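## Task

Carry plate B38 off nest N1 and set it down in the landing nest N3 so that it lies flat within N3's locators and its well A1 sits at N3's corner labelled A1. Dropping it a few millimetres onto N3 is acceptable, but a much higher drop there counts as failure. Plate B83 has to stay on N2 exactly as it began. The result only counts if it holds without the robot touching it, so release the plate and pull the gripper away at the end.

## Robot and tools

Robot: one arm (URDF name yam_st) with six revolute joints in this column order: waist, shoulder, elbow, wrist pitch, wrist yaw, wrist roll, plus a two-finger parallel gripper driven by a single number. The pinch link is the midpoint between the finger pads, roughly 1 cm short of the fingertips; the fingers point along its +z and close along its y. A wrist camera and its bracket ride on the gripper and can collide with things.

Scene frame: origin on the table top right under the arm base, +z upward, +y to the left when facing along +x. The base may sit slightly tilted on the table. Each nest has a name sign on the deck beside it. On every labelled plate, well A1 is at the labelled short end, in the corner farther from the labelled long side.

Tool execute_actions, argument actions: a list holding at most one entry (or empty). An empty list just reports the current state. An entry with rows is a motion: rows is a list of 1 to 15 rows, steps is 1 to 15 (default 15), each step lasting 1/30 s; one row is used per step and the final row repeats if steps exceed rows. An entry with only steps (up to 300) is a wait that sends nothing new. Optional pictures (true/false) chooses whether camera images come back.

Each row has 7 numbers, each in [-1, 1]. The first six are joint offsets, not targets: they are added to the joint angles shown in the most recent result that reported them (before any such result in a scene, or for a second call within the same reply, they count from where the arm stands when the action begins). They do not accumulate row to row. Scale: 1.0 equals 1.202 rad waist, 1.258 shoulder, 1.238 elbow, 2.073 wrist pitch, 2.022 wrist yaw and 2.022 wrist roll. Joint ranges (rad): waist -2.618 to 3.054, shoulder 0.000 to 3.142, elbow 0.000 to 3.142, wrist pitch -1.571 to 1.571, wrist yaw -1.571 to 1.571, wrist roll -2.094 to 2.094. A request more than 0.036 rad beyond a range end is refused and nothing moves; true ends may differ from the listed ones by up to 0.036 rad, and a joint pushed past its real end stops there, sometimes reported as "joint sent to its limit" (possibly about an earlier action). The seventh number is the gripper opening, absolute: +1 fully open, -1 closed. All-zero offsets are not a pause; they pull the arm back to the reference angles.

Motion limits: each step, a joint target can lead its measured angle by at most 0.202 rad (waist), 0.258 (shoulder), 0.238 (elbow), 0.573 (wrist pitch), 0.522 (wrist yaw and roll), and all targets are scaled back if they would move the gripper over 70 mm from where it is. Big offsets therefore take several steps. Friction may leave a joint up to about 0.031 rad from its command, and smaller commands may not move it. The arm keeps heading for the last row's target while you think or wait, until it has nearly stopped or a step is HELD.

Gripping: grip_measured reports finger opening on the command scale (readings may be off by about 1 mm, constant within a scene). To hold something, keep commanding below grip_measured; about 0.03 below is firm, less is gentler. Pad force tops out near 50 to 62 N, lower for very thin parts, with brief spikes at first contact.

Result lines: Joint positions and Joint velocities list the six joints (rad, rad/s) then the pad gap (m, m/s; 0.094 m fully open). Joint torques are raw drive outputs, offset and noisy, nonzero even in free air. HELD marks steps where your row was not fully applied; "joint command not followed" means the clearance check altered targets (mount blocks and posts count as the arm). MOTOR HOT appears from 75 °C; at 90 °C the arm halts for 10 s, and at 100 °C it stops holding and falls; such stops show as OVER-TEMPERATURE FAULT. Avoid holding loads longer than needed.

Tool zoom_image: camera (cam_head_left, cam_head_right, cam_high, cam_low or cam_wrist) and region [x0, y0, x1, y1] in that camera's pixels, origin top-left, at most 504 by 504; it enlarges the latest image. All cameras give 896x504 images; fixed-camera calibrations (K, distortion, world-to-camera transforms in the scene frame) are provided, cam_wrist's pose is not.

Tool read_manual returns URDF licence text only. Tool finished_scene with scene (1 or 2) ends that scene irreversibly, reports success and gives the next task.

Cautions: never push or knock anything off the table, do not disturb the plate on N2, lower the plate to within a few millimetres of N3 before opening, avoid slams, hard pushes and slips, and open the gripper and lift clear before ending a scene.

Each tool is called after "Call:" by a JSON object that holds its "api" and its "payload".

## Session

Call:
{"api": "execute_actions", "payload": {"actions": []}}

Scene clock: 0.00 s of 6000.00 s.
grip_measured=+1.000
Joint positions: [ 0.857  1.766  1.019 -0.398  0.512 -0.795  0.094]
Joint velocities: [ 0.002 -0.007 -0.002  0.037  0.051 -0.051  0.   ]
Joint torques (N m, as the arm reports them, + toward a larger angle): no reading
Motor temperatures (°C, as the motors report them): [25 24 21 26 24 24]

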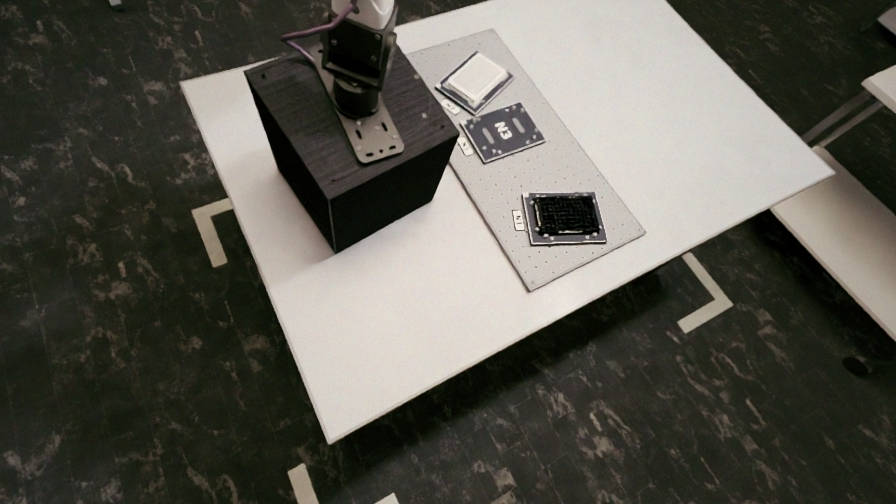

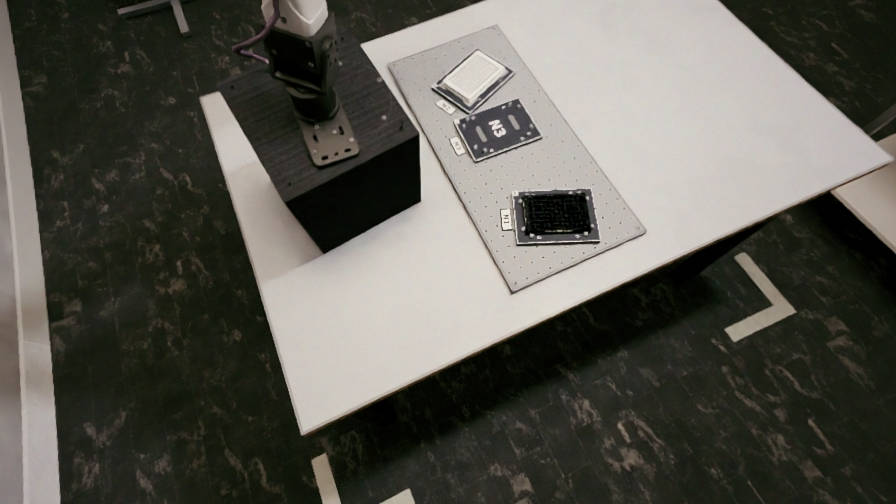

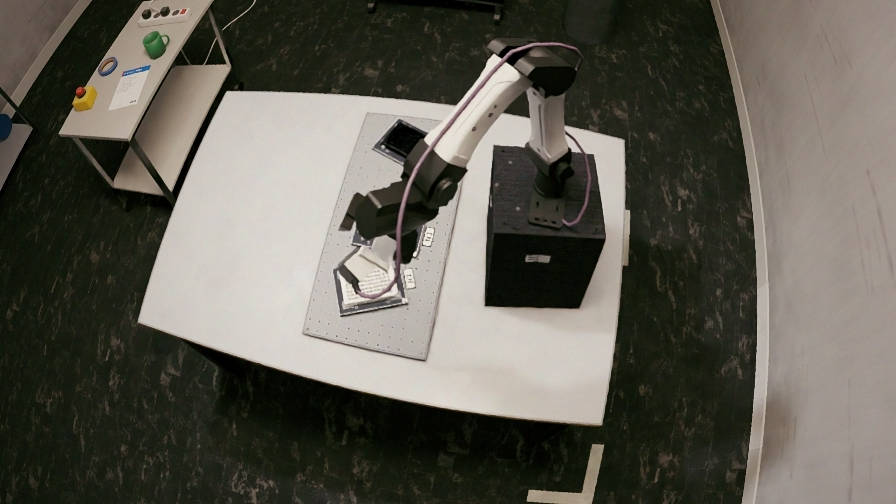

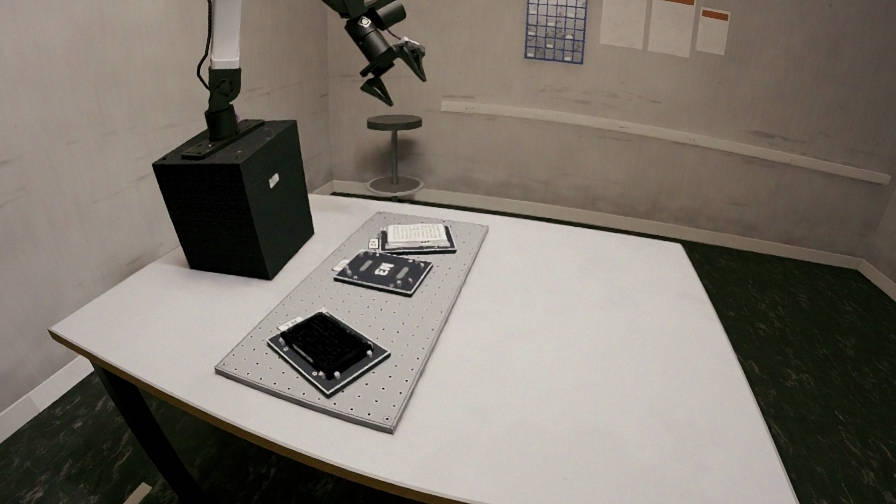

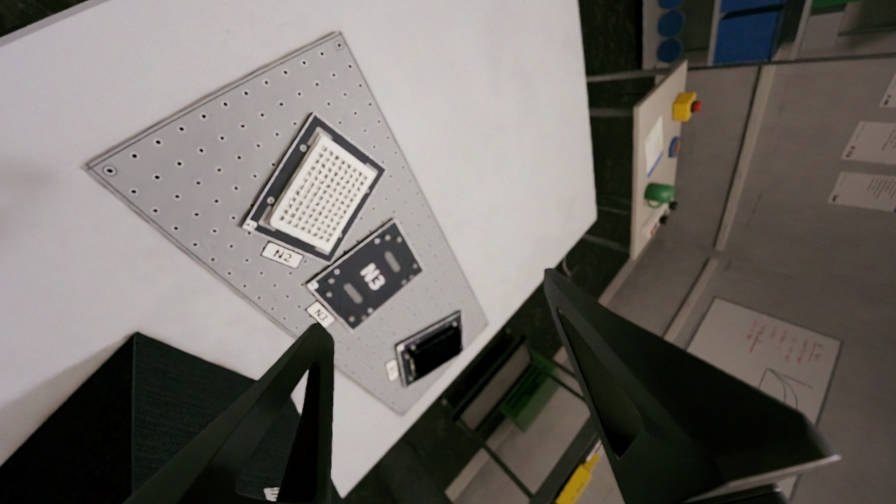

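Call:
{"api": "zoom_image", "payload": {"camera": "cam_head_left", "region": [420, 40, 660, 260]}}

Call:
{"api": "zoom_image", "payload": {"camera": "cam_low", "region": [200, 200, 520, 410]}}

Call:
{"api": "zoom_image", "payload": {"camera": "cam_head_right", "region": [420, 40, 660, 260]}}

Region (420, 40, 660, 260) of cam_head_left's 896x504 image, scaled by 2.100, with more detail than that image has; it fills the top 462 rows of this view, and the rest is white.

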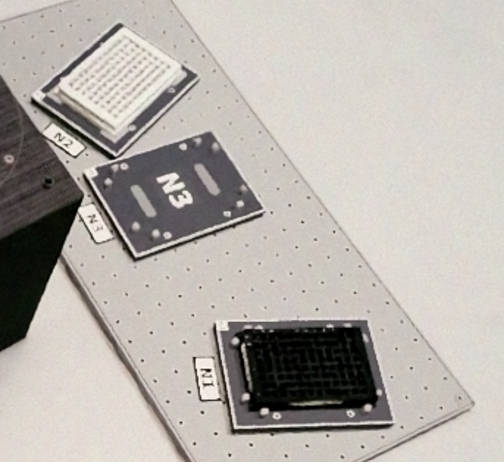

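Region (200, 200, 520, 410) of cam_low's 896x504 image, scaled by 1.575, with more detail than that image has; it fills the top 331 rows of this view, and the rest is white.

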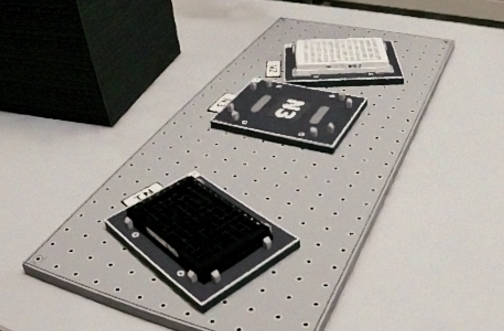

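Region (420, 40, 660, 260) of cam_head_right's 896x504 image, scaled by 2.100, with more detail than that image has; it fills the top 462 rows of this view, and the rest is white.

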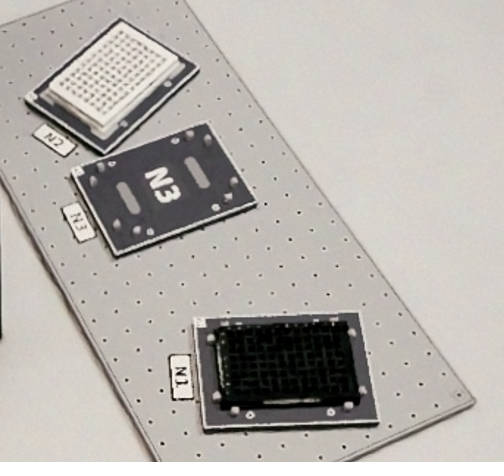

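Call:
{"api": "execute_actions", "payload": {"actions": [{"rows":[[-0.25,0.05,0.05,0,-0.06,0.08,1],[-0.5,0.1,0.1,0,-0.12,0.16,1],[-0.75,0.15,0.15,-0.02,-0.18,0.24,1],[-0.99,0.2,0.2,-0.03,-0.247,0.326,1]],"steps":15}], "pictures": false}}

Call:
{"api": "execute_actions", "payload": {"actions": [{"steps":30}], "pictures": false}}

Scene clock: 16.13 s of 6000.00 s.
grip_measured=+1.000
Joint positions: [-0.135  2.018  1.262 -0.425  0.048 -0.187  0.094]
Joint velocities: [-1.917  0.007 -0.007 -0.095 -0.168  0.256  0.   ]
Joint torques (N m, as the arm reports them, + toward a larger angle): [  1.85 -11.34   6.67   0.85  -0.28   0.01]
Motor temperatures (°C, as the motors report them): [26 28 24 28 24 24]
Steps of this call (steps 1 to 90: nothing new was sent; then 12.63 s passed at rest; steps 91 to 105: all 15 steps of this action). Readings (joint positions):
91: [0.833 1.771 1.027 -0.404 0.481 -0.773]
92: [0.784 1.793 1.054 -0.413 0.436 -0.723]
94: [0.649 1.886 1.160 -0.428 0.311 -0.553]
98: [0.366 2.010 1.262 -0.406 0.131 -0.313]
105: the state above

Scene clock: 17.13 s of 6000.00 s.
grip_measured=+1.000
Joint positions: [-0.331  2.018  1.262 -0.454  0.019 -0.146  0.094]
Joint velocities: [-0.007  0.012  0.002  0.007  0.037  0.007  0.   ]
Joint torques (N m, as the arm reports them, + toward a larger angle): [  0.9  -11.39   6.76   1.    -0.25  -0.02]
Motor temperatures (°C, as the motors report them): [26 28 24 27 24 24]
Steps of this call (steps 1 to 30: the robot went on to your last target). Readings (joint positions):
1: [-0.203 2.018 1.262 -0.425 0.043 -0.180]
2: [-0.267 2.018 1.262 -0.426 0.042 -0.172]
4: [-0.354 2.018 1.262 -0.431 0.043 -0.159]
8: [-0.362 2.018 1.262 -0.446 0.038 -0.148]
30: the state above
The arm was judged still, so your last target was given up. Only a new action makes it travel on or press farther. Fingers that are still opening or closing keep moving.

Call:
{"api": "execute_actions", "payload": {"actions": [{"rows":[[-0.03,0.09,0.04,0,0,0,1],[-0.06,0.18,0.08,0,0,0,1],[-0.09,0.27,0.12,-0.01,-0.01,0,1],[-0.12,0.36,0.16,-0.018,-0.01,0.013,1],[-0.13,0.448,0.194,-0.018,-0.015,0.013,1]],"steps":15}], "pictures": false}}

Call:
{"api": "execute_actions", "payload": {"actions": [{"steps":20}]}}

Scene clock: 18.87 s of 6000.00 s.
grip_measured=+1.000
Joint positions: [-0.484  2.586  1.494 -0.48   0.004 -0.134  0.094]
Joint velocities: [ 0.066 -0.09   0.051  0.022 -0.139  0.007  0.   ]
Joint torques (N m, as the arm reports them, + toward a larger angle): [  0.23 -12.97   4.57   0.09  -0.19   0.01]
Motor temperatures (°C, as the motors report them): [26 29 24 27 24 24]
Steps of this call (steps 1 to 37: nothing new was sent; steps 38 to 52: all 15 steps of this action). Readings (joint positions):
38: [-0.334 2.029 1.270 -0.459 0.019 -0.146]
39: [-0.343 2.062 1.298 -0.463 0.017 -0.146]
41: [-0.380 2.172 1.377 -0.456 0.010 -0.144]
45: [-0.468 2.406 1.480 -0.443 0.006 -0.138]
52: the state above

Scene clock: 19.53 s of 6000.00 s.
grip_measured=+1.000
Joint positions: [-0.483  2.584  1.496 -0.486 -0.003 -0.129  0.094]
Joint velocities: [-0.022  0.007 -0.007 -0.007  0.051 -0.051  0.   ]
Joint torques (N m, as the arm reports them, + toward a larger angle): [  0.77 -13.39   4.62   0.21  -0.27  -0.01]
Motor temperatures (°C, as the motors report them): [26 30 24 27 24 24]
Steps of this call (steps 1 to 15: the robot went on to your last target; steps 16 to 20: nothing new was sent). Readings (joint positions):
1: [-0.482 2.584 1.496 -0.479 0.002 -0.133]
2: [-0.482 2.584 1.496 -0.479 0.000 -0.133]
4: [-0.483 2.584 1.496 -0.485 -0.001 -0.131]
8: [-0.483 2.584 1.496 -0.486 -0.002 -0.130]
20: the state above
The arm was judged still, so your last target was given up. Only a new action makes it travel on or press farther. Fingers that are still opening or closing keep moving.

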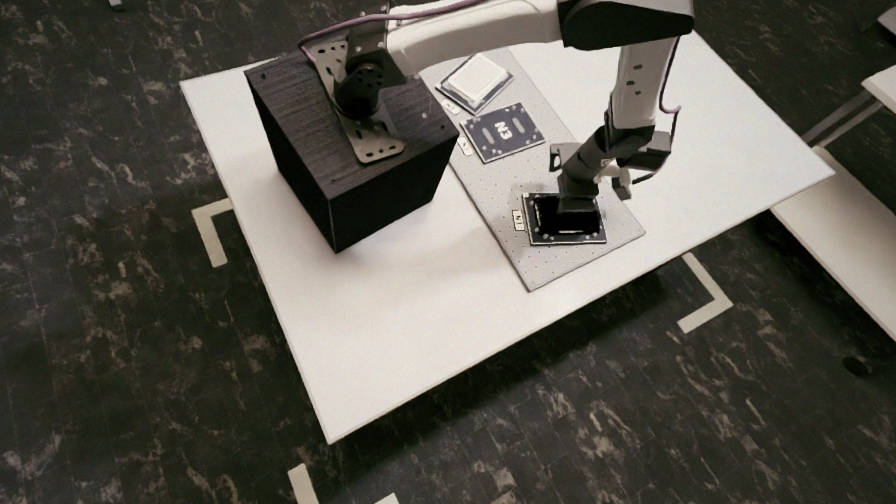

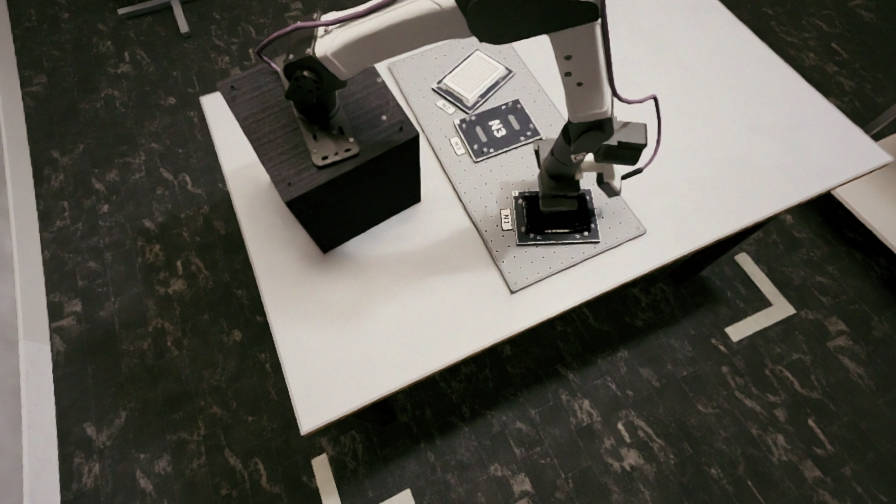

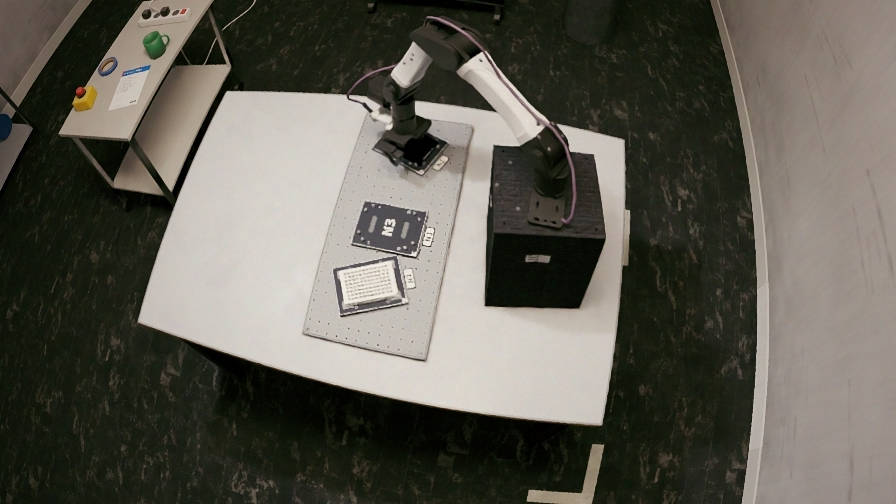

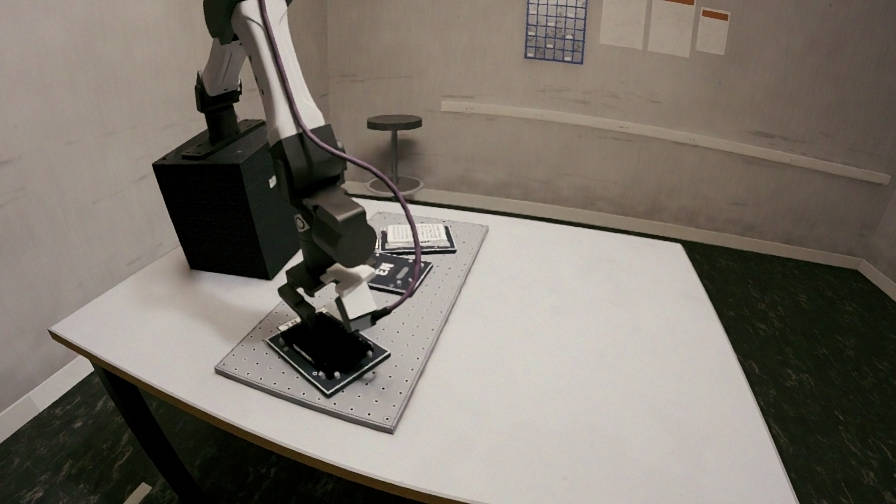

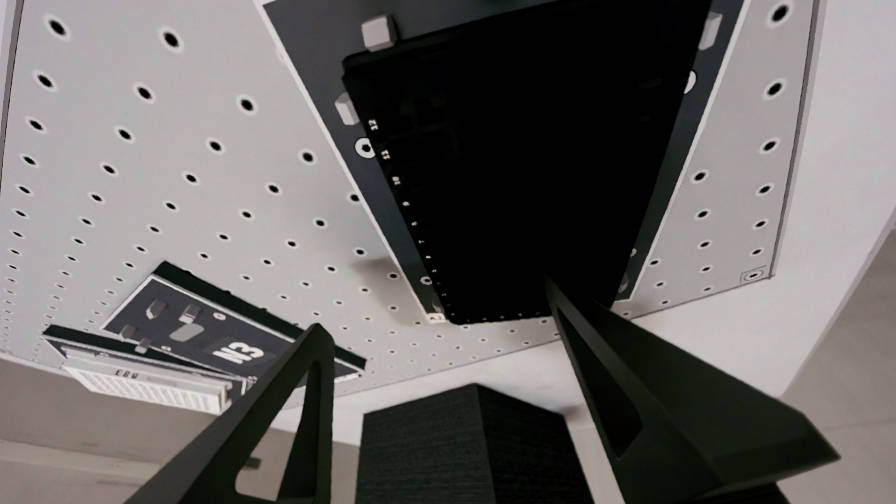

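Call:
{"api": "zoom_image", "payload": {"camera": "cam_low", "region": [140, 100, 480, 400]}}

Call:
{"api": "zoom_image", "payload": {"camera": "cam_head_left", "region": [480, 100, 720, 270]}}

Call:
{"api": "zoom_image", "payload": {"camera": "cam_high", "region": [330, 60, 630, 260]}}

Region (140, 100, 480, 400) of cam_low's 896x504 image, scaled by 1.482, with more detail than that image has; it fills the top 445 rows of this view, and the rest is white.

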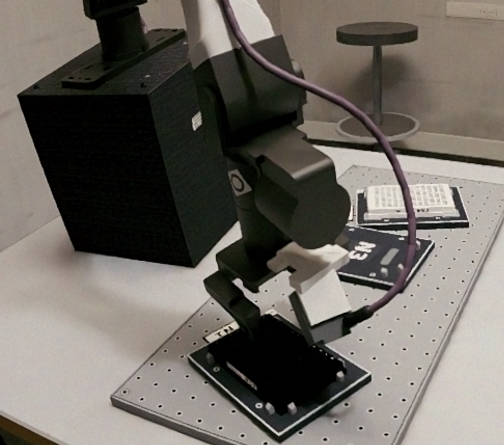

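Region (480, 100, 720, 270) of cam_head_left's 896x504 image, scaled by 2.100, with more detail than that image has; it fills the top 357 rows of this view, and the rest is white.

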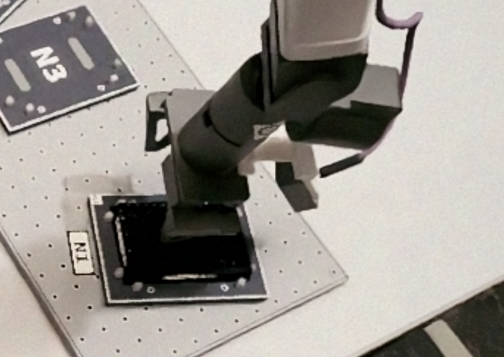

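Region (330, 60, 630, 260) of cam_high's 896x504 image, scaled by 1.680, with more detail than that image has.

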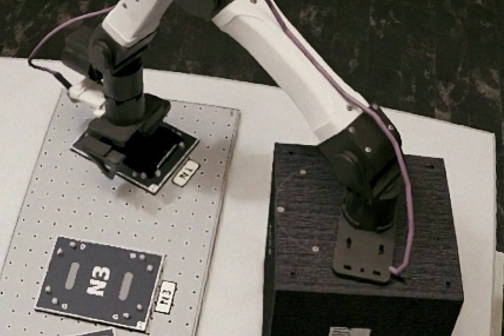

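Call:
{"api": "zoom_image", "payload": {"camera": "cam_low", "region": [250, 240, 410, 380]}}

Call:
{"api": "zoom_image", "payload": {"camera": "cam_head_right", "region": [500, 120, 660, 250]}}

Call:
{"api": "zoom_image", "payload": {"camera": "cam_high", "region": [350, 80, 470, 190]}}

Region (250, 240, 410, 380) of cam_low's 896x504 image, scaled by 3.150, with more detail than that image has; it fills the top 441 rows of this view, and the rest is white.

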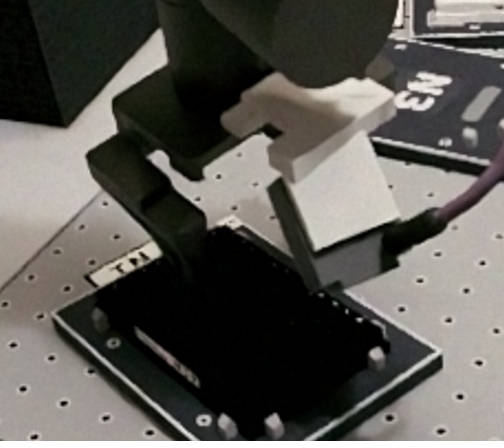

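Region (500, 120, 660, 250) of cam_head_right's 896x504 image, scaled by 3.150, with more detail than that image has; it fills the top 410 rows of this view, and the rest is white.

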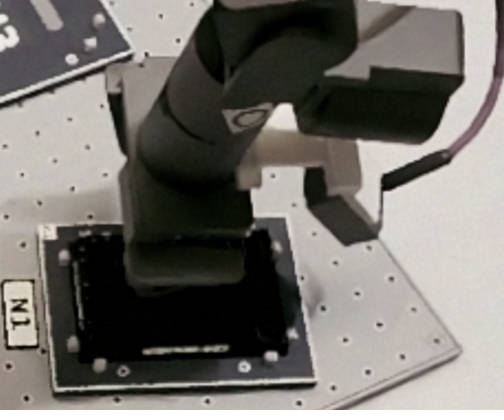

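Region (350, 80, 470, 190) of cam_high's 896x504 image, scaled by 4.200, with more detail than that image has; it fills the top 462 rows of this view, and the rest is white.

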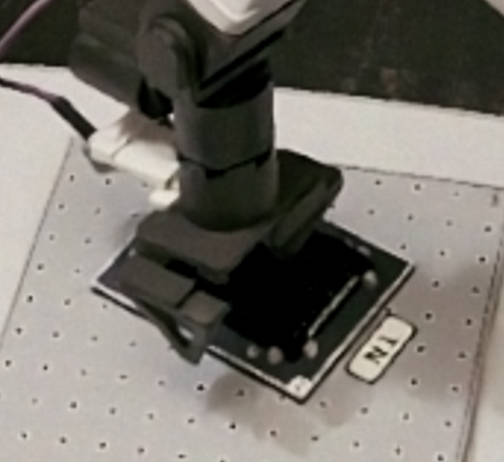

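Call:
{"api": "execute_actions", "payload": {"actions": [{"rows":[[0,0.03,0.015,0.01,0,0,1],[0,0.06,0.03,0.02,0,0,1],[0,0.09,0.04,0.03,0,0,1],[0,0.107,0.05,0.036,0,0,1]],"steps":15}]}}

Call:
{"api": "zoom_image", "payload": {"camera": "cam_low", "region": [250, 260, 410, 400]}}

Call:
{"api": "zoom_image", "payload": {"camera": "cam_high", "region": [350, 80, 470, 190]}}

Scene clock: 37.53 s of 6000.00 s.
grip_measured=+1.000
Joint positions: [-0.475  2.626  1.549 -0.502  0.011 -0.119  0.094]
Joint velocities: [ 0.012  0.002 -0.002 -0.022 -0.051  0.051  0.   ]
Joint torques (N m, as the arm reports them, + toward a larger angle): [ 0.5  -6.32  4.87  1.2  -0.33 -0.23]
Motor temperatures (°C, as the motors report them): [26 37 24 27 24 24]
Steps of this call (steps 1 to 90: nothing new was sent; then 14.50 s passed at rest; steps 91 to 105: all 15 steps of this action). Readings (joint positions):
91: [-0.483 2.586 1.496 -0.485 -0.003 -0.129]
92: [-0.483 2.593 1.501 -0.482 -0.003 -0.129]
94: [-0.480 2.616 1.527 -0.484 0.001 -0.127]
98: [-0.475 2.626 1.547 -0.499 0.011 -0.119]
105: the state above

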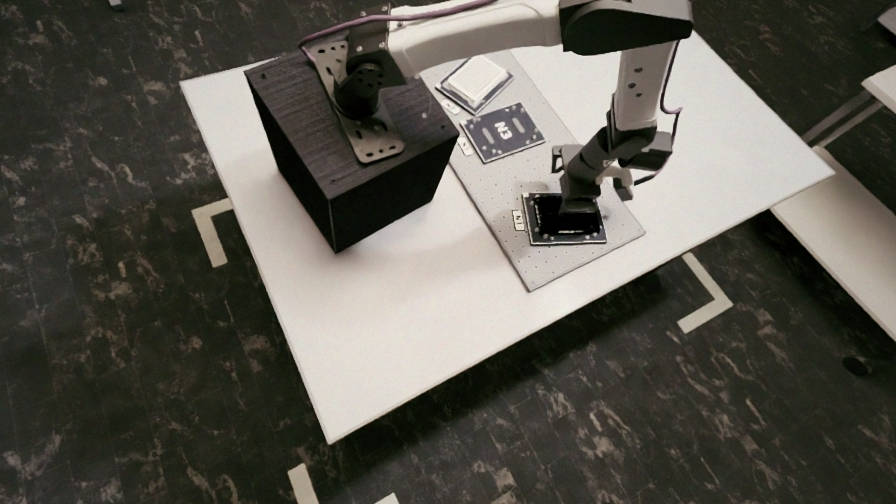

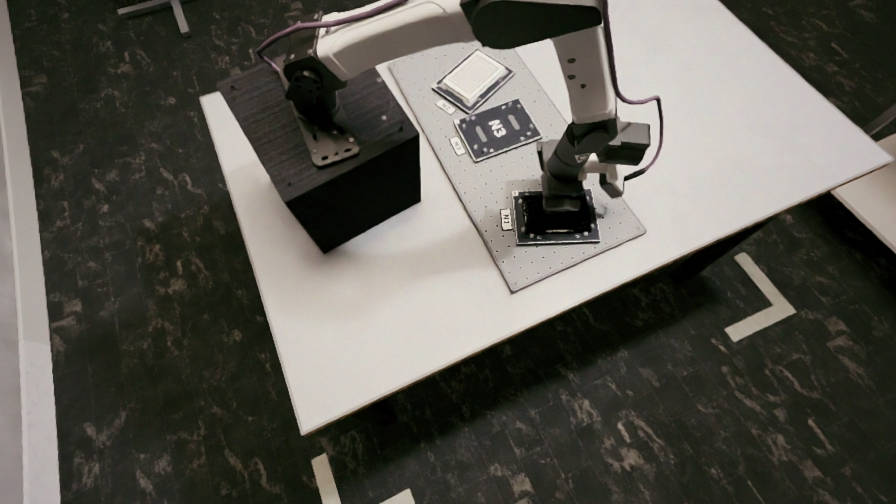

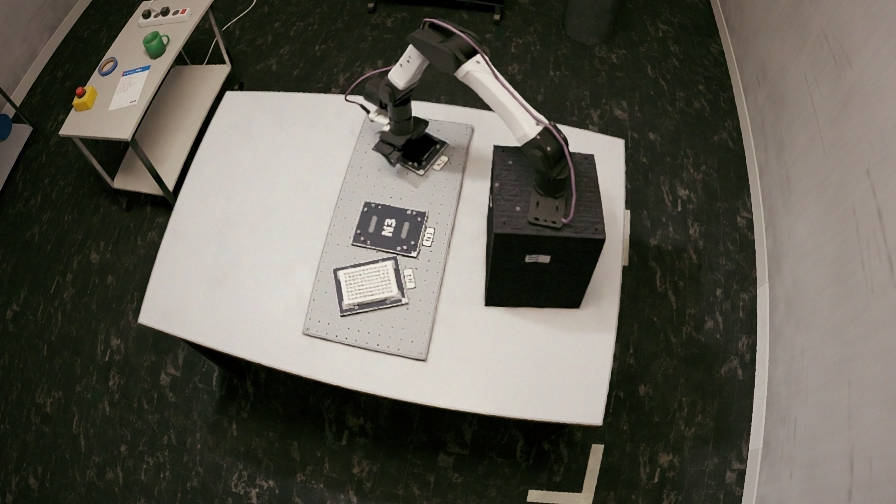

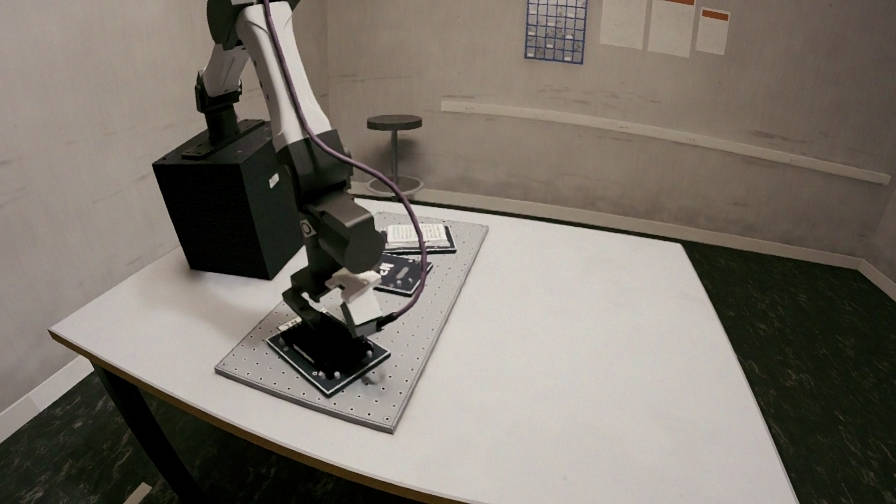

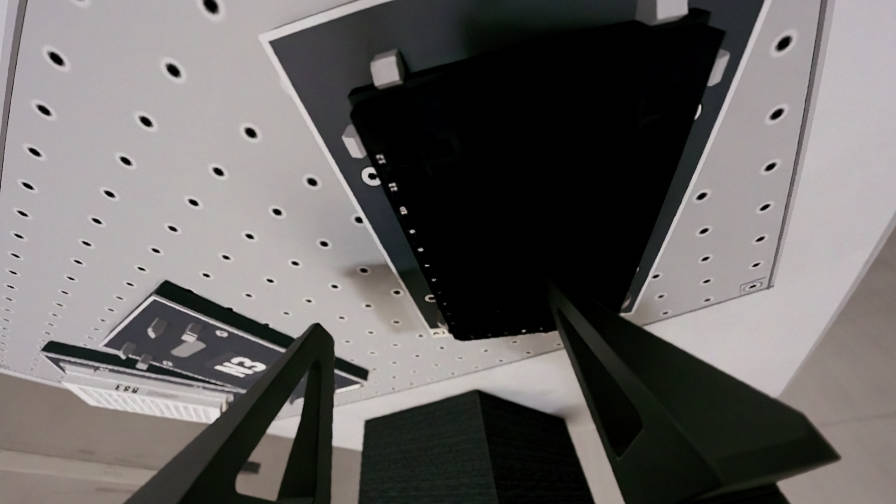

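Region (250, 260, 410, 400) of cam_low's 896x504 image, scaled by 3.150, with more detail than that image has; it fills the top 441 rows of this view, and the rest is white.

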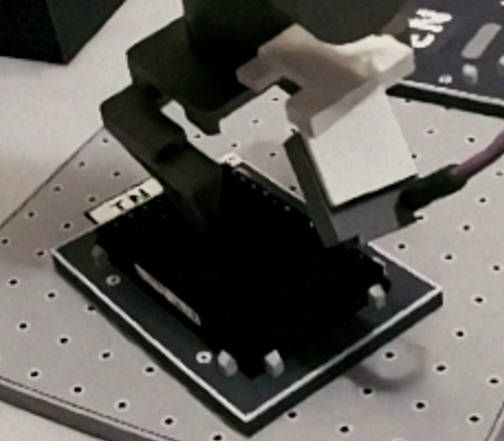

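Region (350, 80, 470, 190) of cam_high's 896x504 image, scaled by 4.200, with more detail than that image has; it fills the top 462 rows of this view, and the rest is white.

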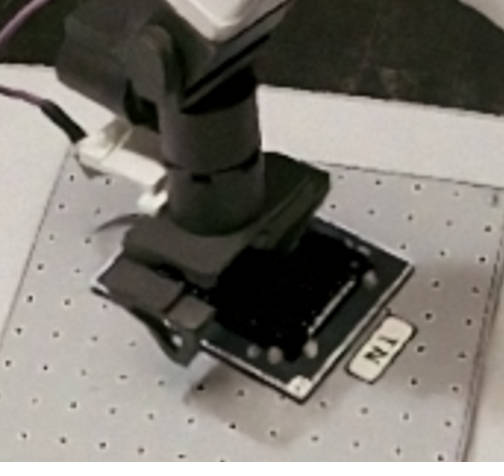

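Call:
{"api": "execute_actions", "payload": {"actions": [{"rows":[[0,-0.05,-0.02,0,0,0,1],[0,-0.1,-0.04,0,0,0,1],[0,-0.15,-0.06,0,0,0,1]],"steps":15}], "pictures": true}}

Call:
{"api": "zoom_image", "payload": {"camera": "cam_low", "region": [140, 0, 400, 290]}}

Call:
{"api": "zoom_image", "payload": {"camera": "cam_high", "region": [460, 100, 640, 320]}}

Call:
{"api": "zoom_image", "payload": {"camera": "cam_head_left", "region": [230, 0, 480, 260]}}

Scene clock: 45.27 s of 6000.00 s.
grip_measured=+1.000
Joint positions: [-0.475  2.432  1.483 -0.499  0.011 -0.118  0.094]
Joint velocities: [-0.007  0.007 -0.007  0.007  0.022 -0.007  0.   ]
Joint torques (N m, as the arm reports them, + toward a larger angle): [  1.11 -12.9    4.47   0.52  -0.16  -0.12]
Motor temperatures (°C, as the motors report them): [26 36 24 27 24 24]
Steps of this call (steps 1 to 15: the robot went on to your last target; steps 16 to 90: nothing new was sent; then 4.23 s passed at rest; steps 91 to 105: all 15 steps of this action). Readings (joint positions):
91: [-0.475 2.618 1.546 -0.504 0.011 -0.118]
92: [-0.475 2.603 1.534 -0.502 0.011 -0.118]
94: [-0.475 2.541 1.493 -0.510 0.011 -0.118]
98: [-0.475 2.446 1.483 -0.505 0.011 -0.118]
105: the state above

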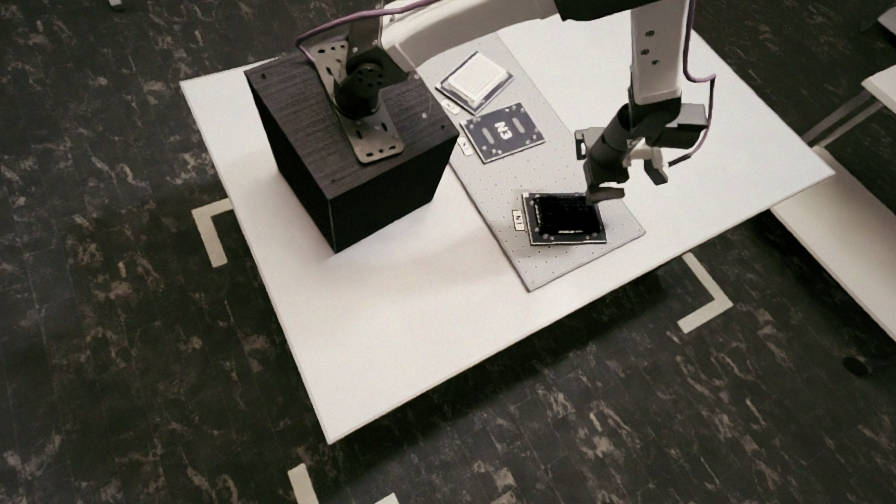

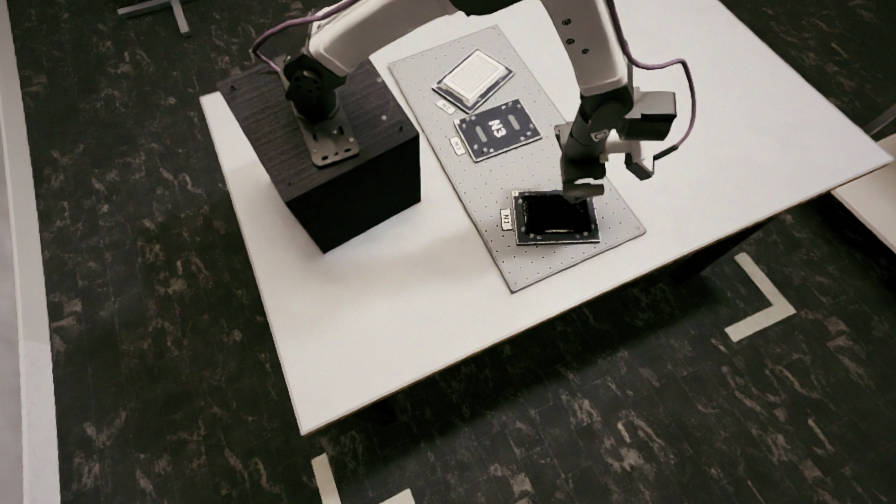

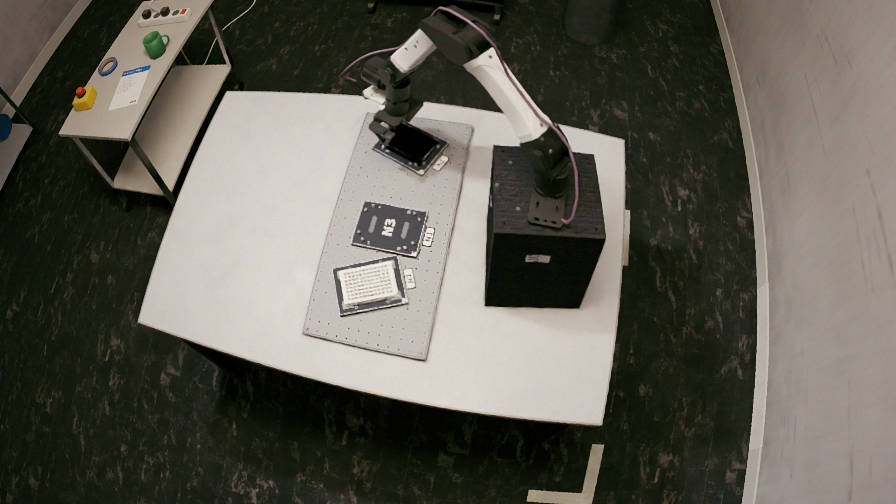

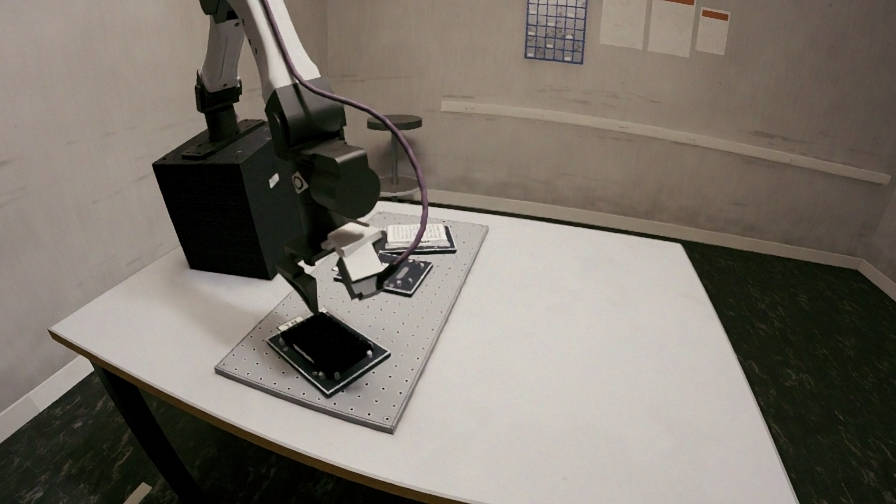

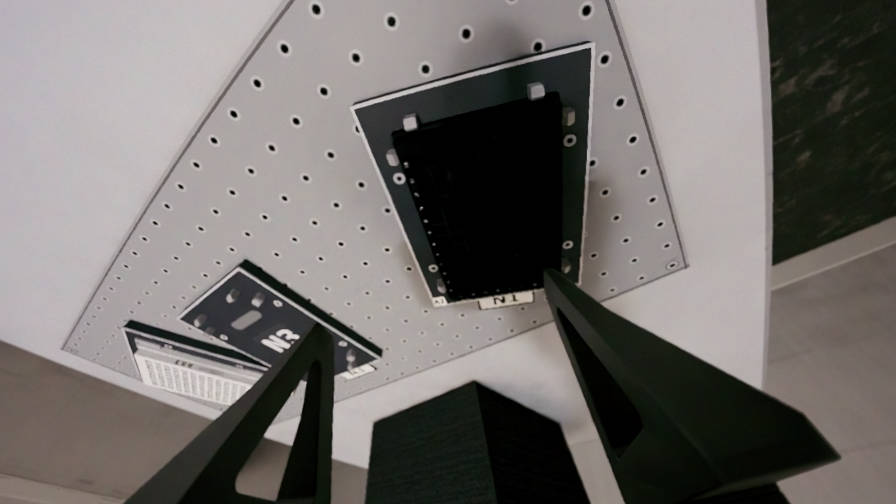

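Region (140, 0, 400, 290) of cam_low's 896x504 image, scaled by 1.738, with more detail than that image has; it fills the left 452 columns of this view, and the rest is white.

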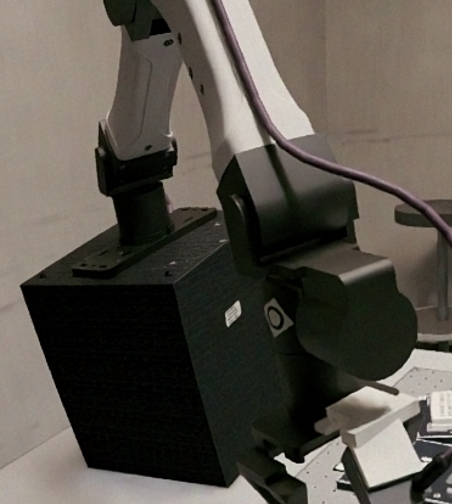

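Region (460, 100, 640, 320) of cam_high's 896x504 image, scaled by 2.291, with more detail than that image has; it fills the left 412 columns of this view, and the rest is white.

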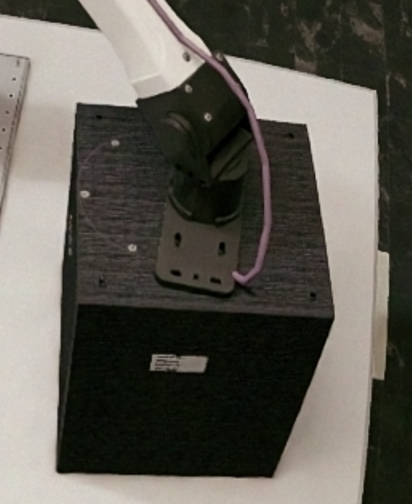

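Region (230, 0, 480, 260) of cam_head_left's 896x504 image, scaled by 1.938, with more detail than that image has; it fills the left 485 columns of this view, and the rest is white.

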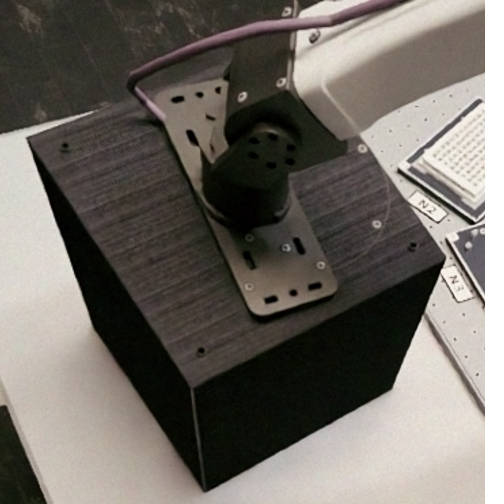

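Call:
{"api": "execute_actions", "payload": {"actions": [{"rows":[[0,0,-0.02,0.015,0.04,0,1],[-0.01,0.01,-0.038,0.032,0.095,-0.006,1],[-0.015,0.025,-0.038,0.032,0.095,-0.006,1]],"steps":15}]}}

Scene clock: 54.70 s of 6000.00 s.
grip_measured=+1.000
Joint positions: [-0.49   2.446  1.451 -0.446  0.188 -0.12   0.094]
Joint velocities: [ 0.002 -0.002  0.002 -0.051  0.051 -0.007  0.   ]
Joint torques (N m, as the arm reports them, + toward a larger angle): [  0.72 -11.9    3.76   0.68   0.07  -0.21]
Motor temperatures (°C, as the motors report them): [26 39 24 27 24 24]
Steps of this call (steps 1 to 15: the robot went on to your last target; steps 16 to 90: nothing new was sent; then 5.93 s passed at rest; steps 91 to 105: all 15 steps of this action). Readings (joint positions):
91: [-0.475 2.432 1.481 -0.497 0.023 -0.118]
92: [-0.475 2.432 1.475 -0.484 0.052 -0.119]
94: [-0.478 2.433 1.463 -0.467 0.104 -0.120]
98: [-0.489 2.444 1.452 -0.455 0.160 -0.120]
105: the state above

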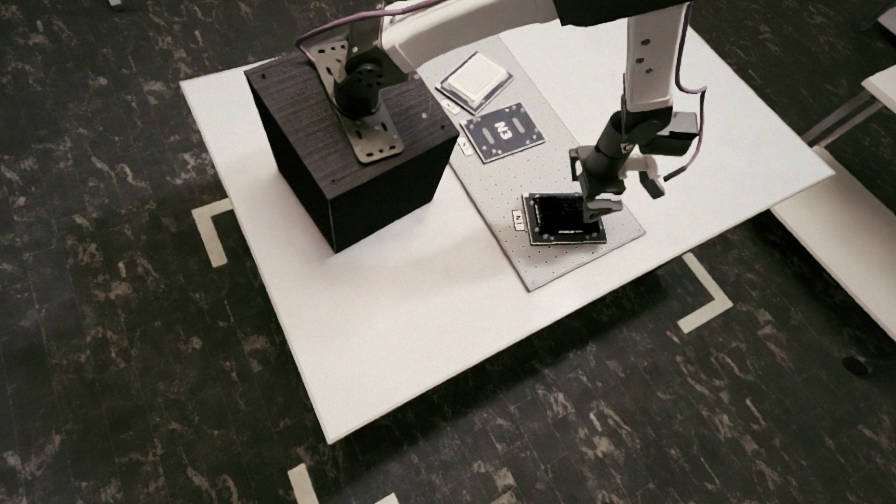

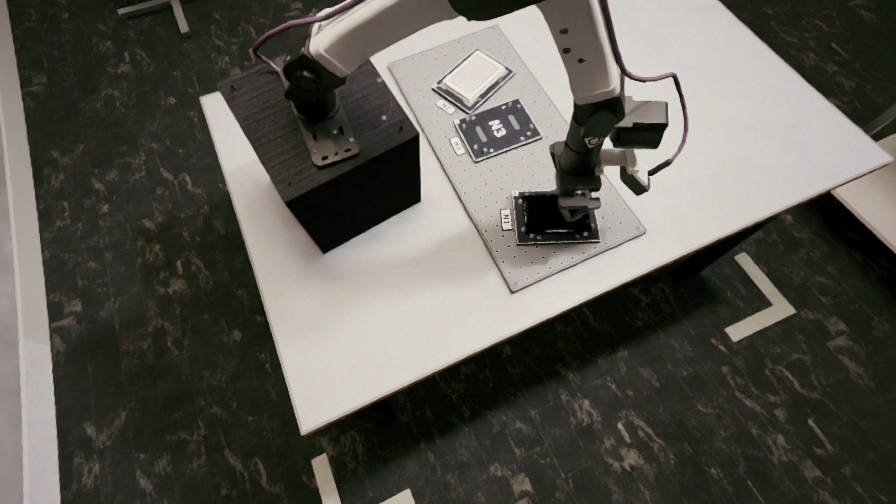

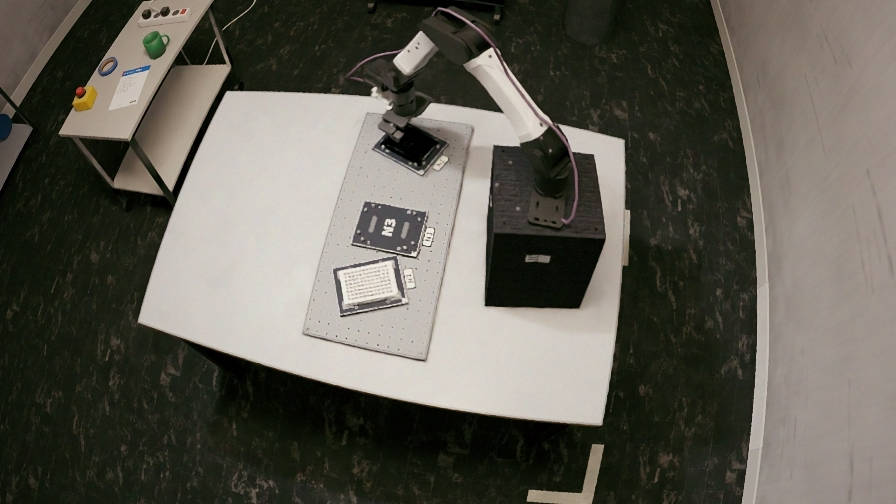

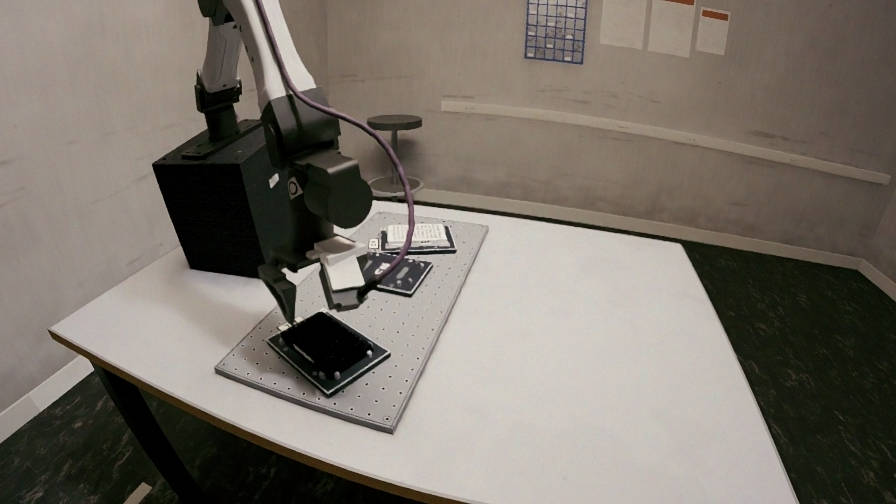

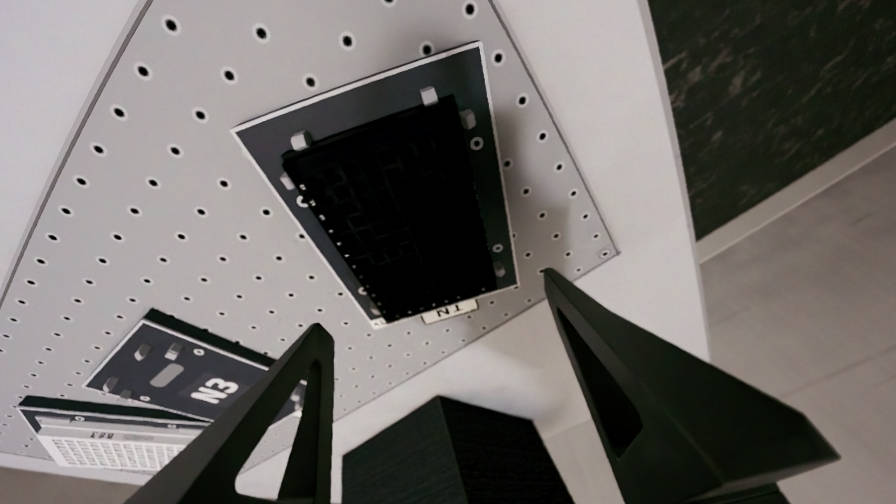

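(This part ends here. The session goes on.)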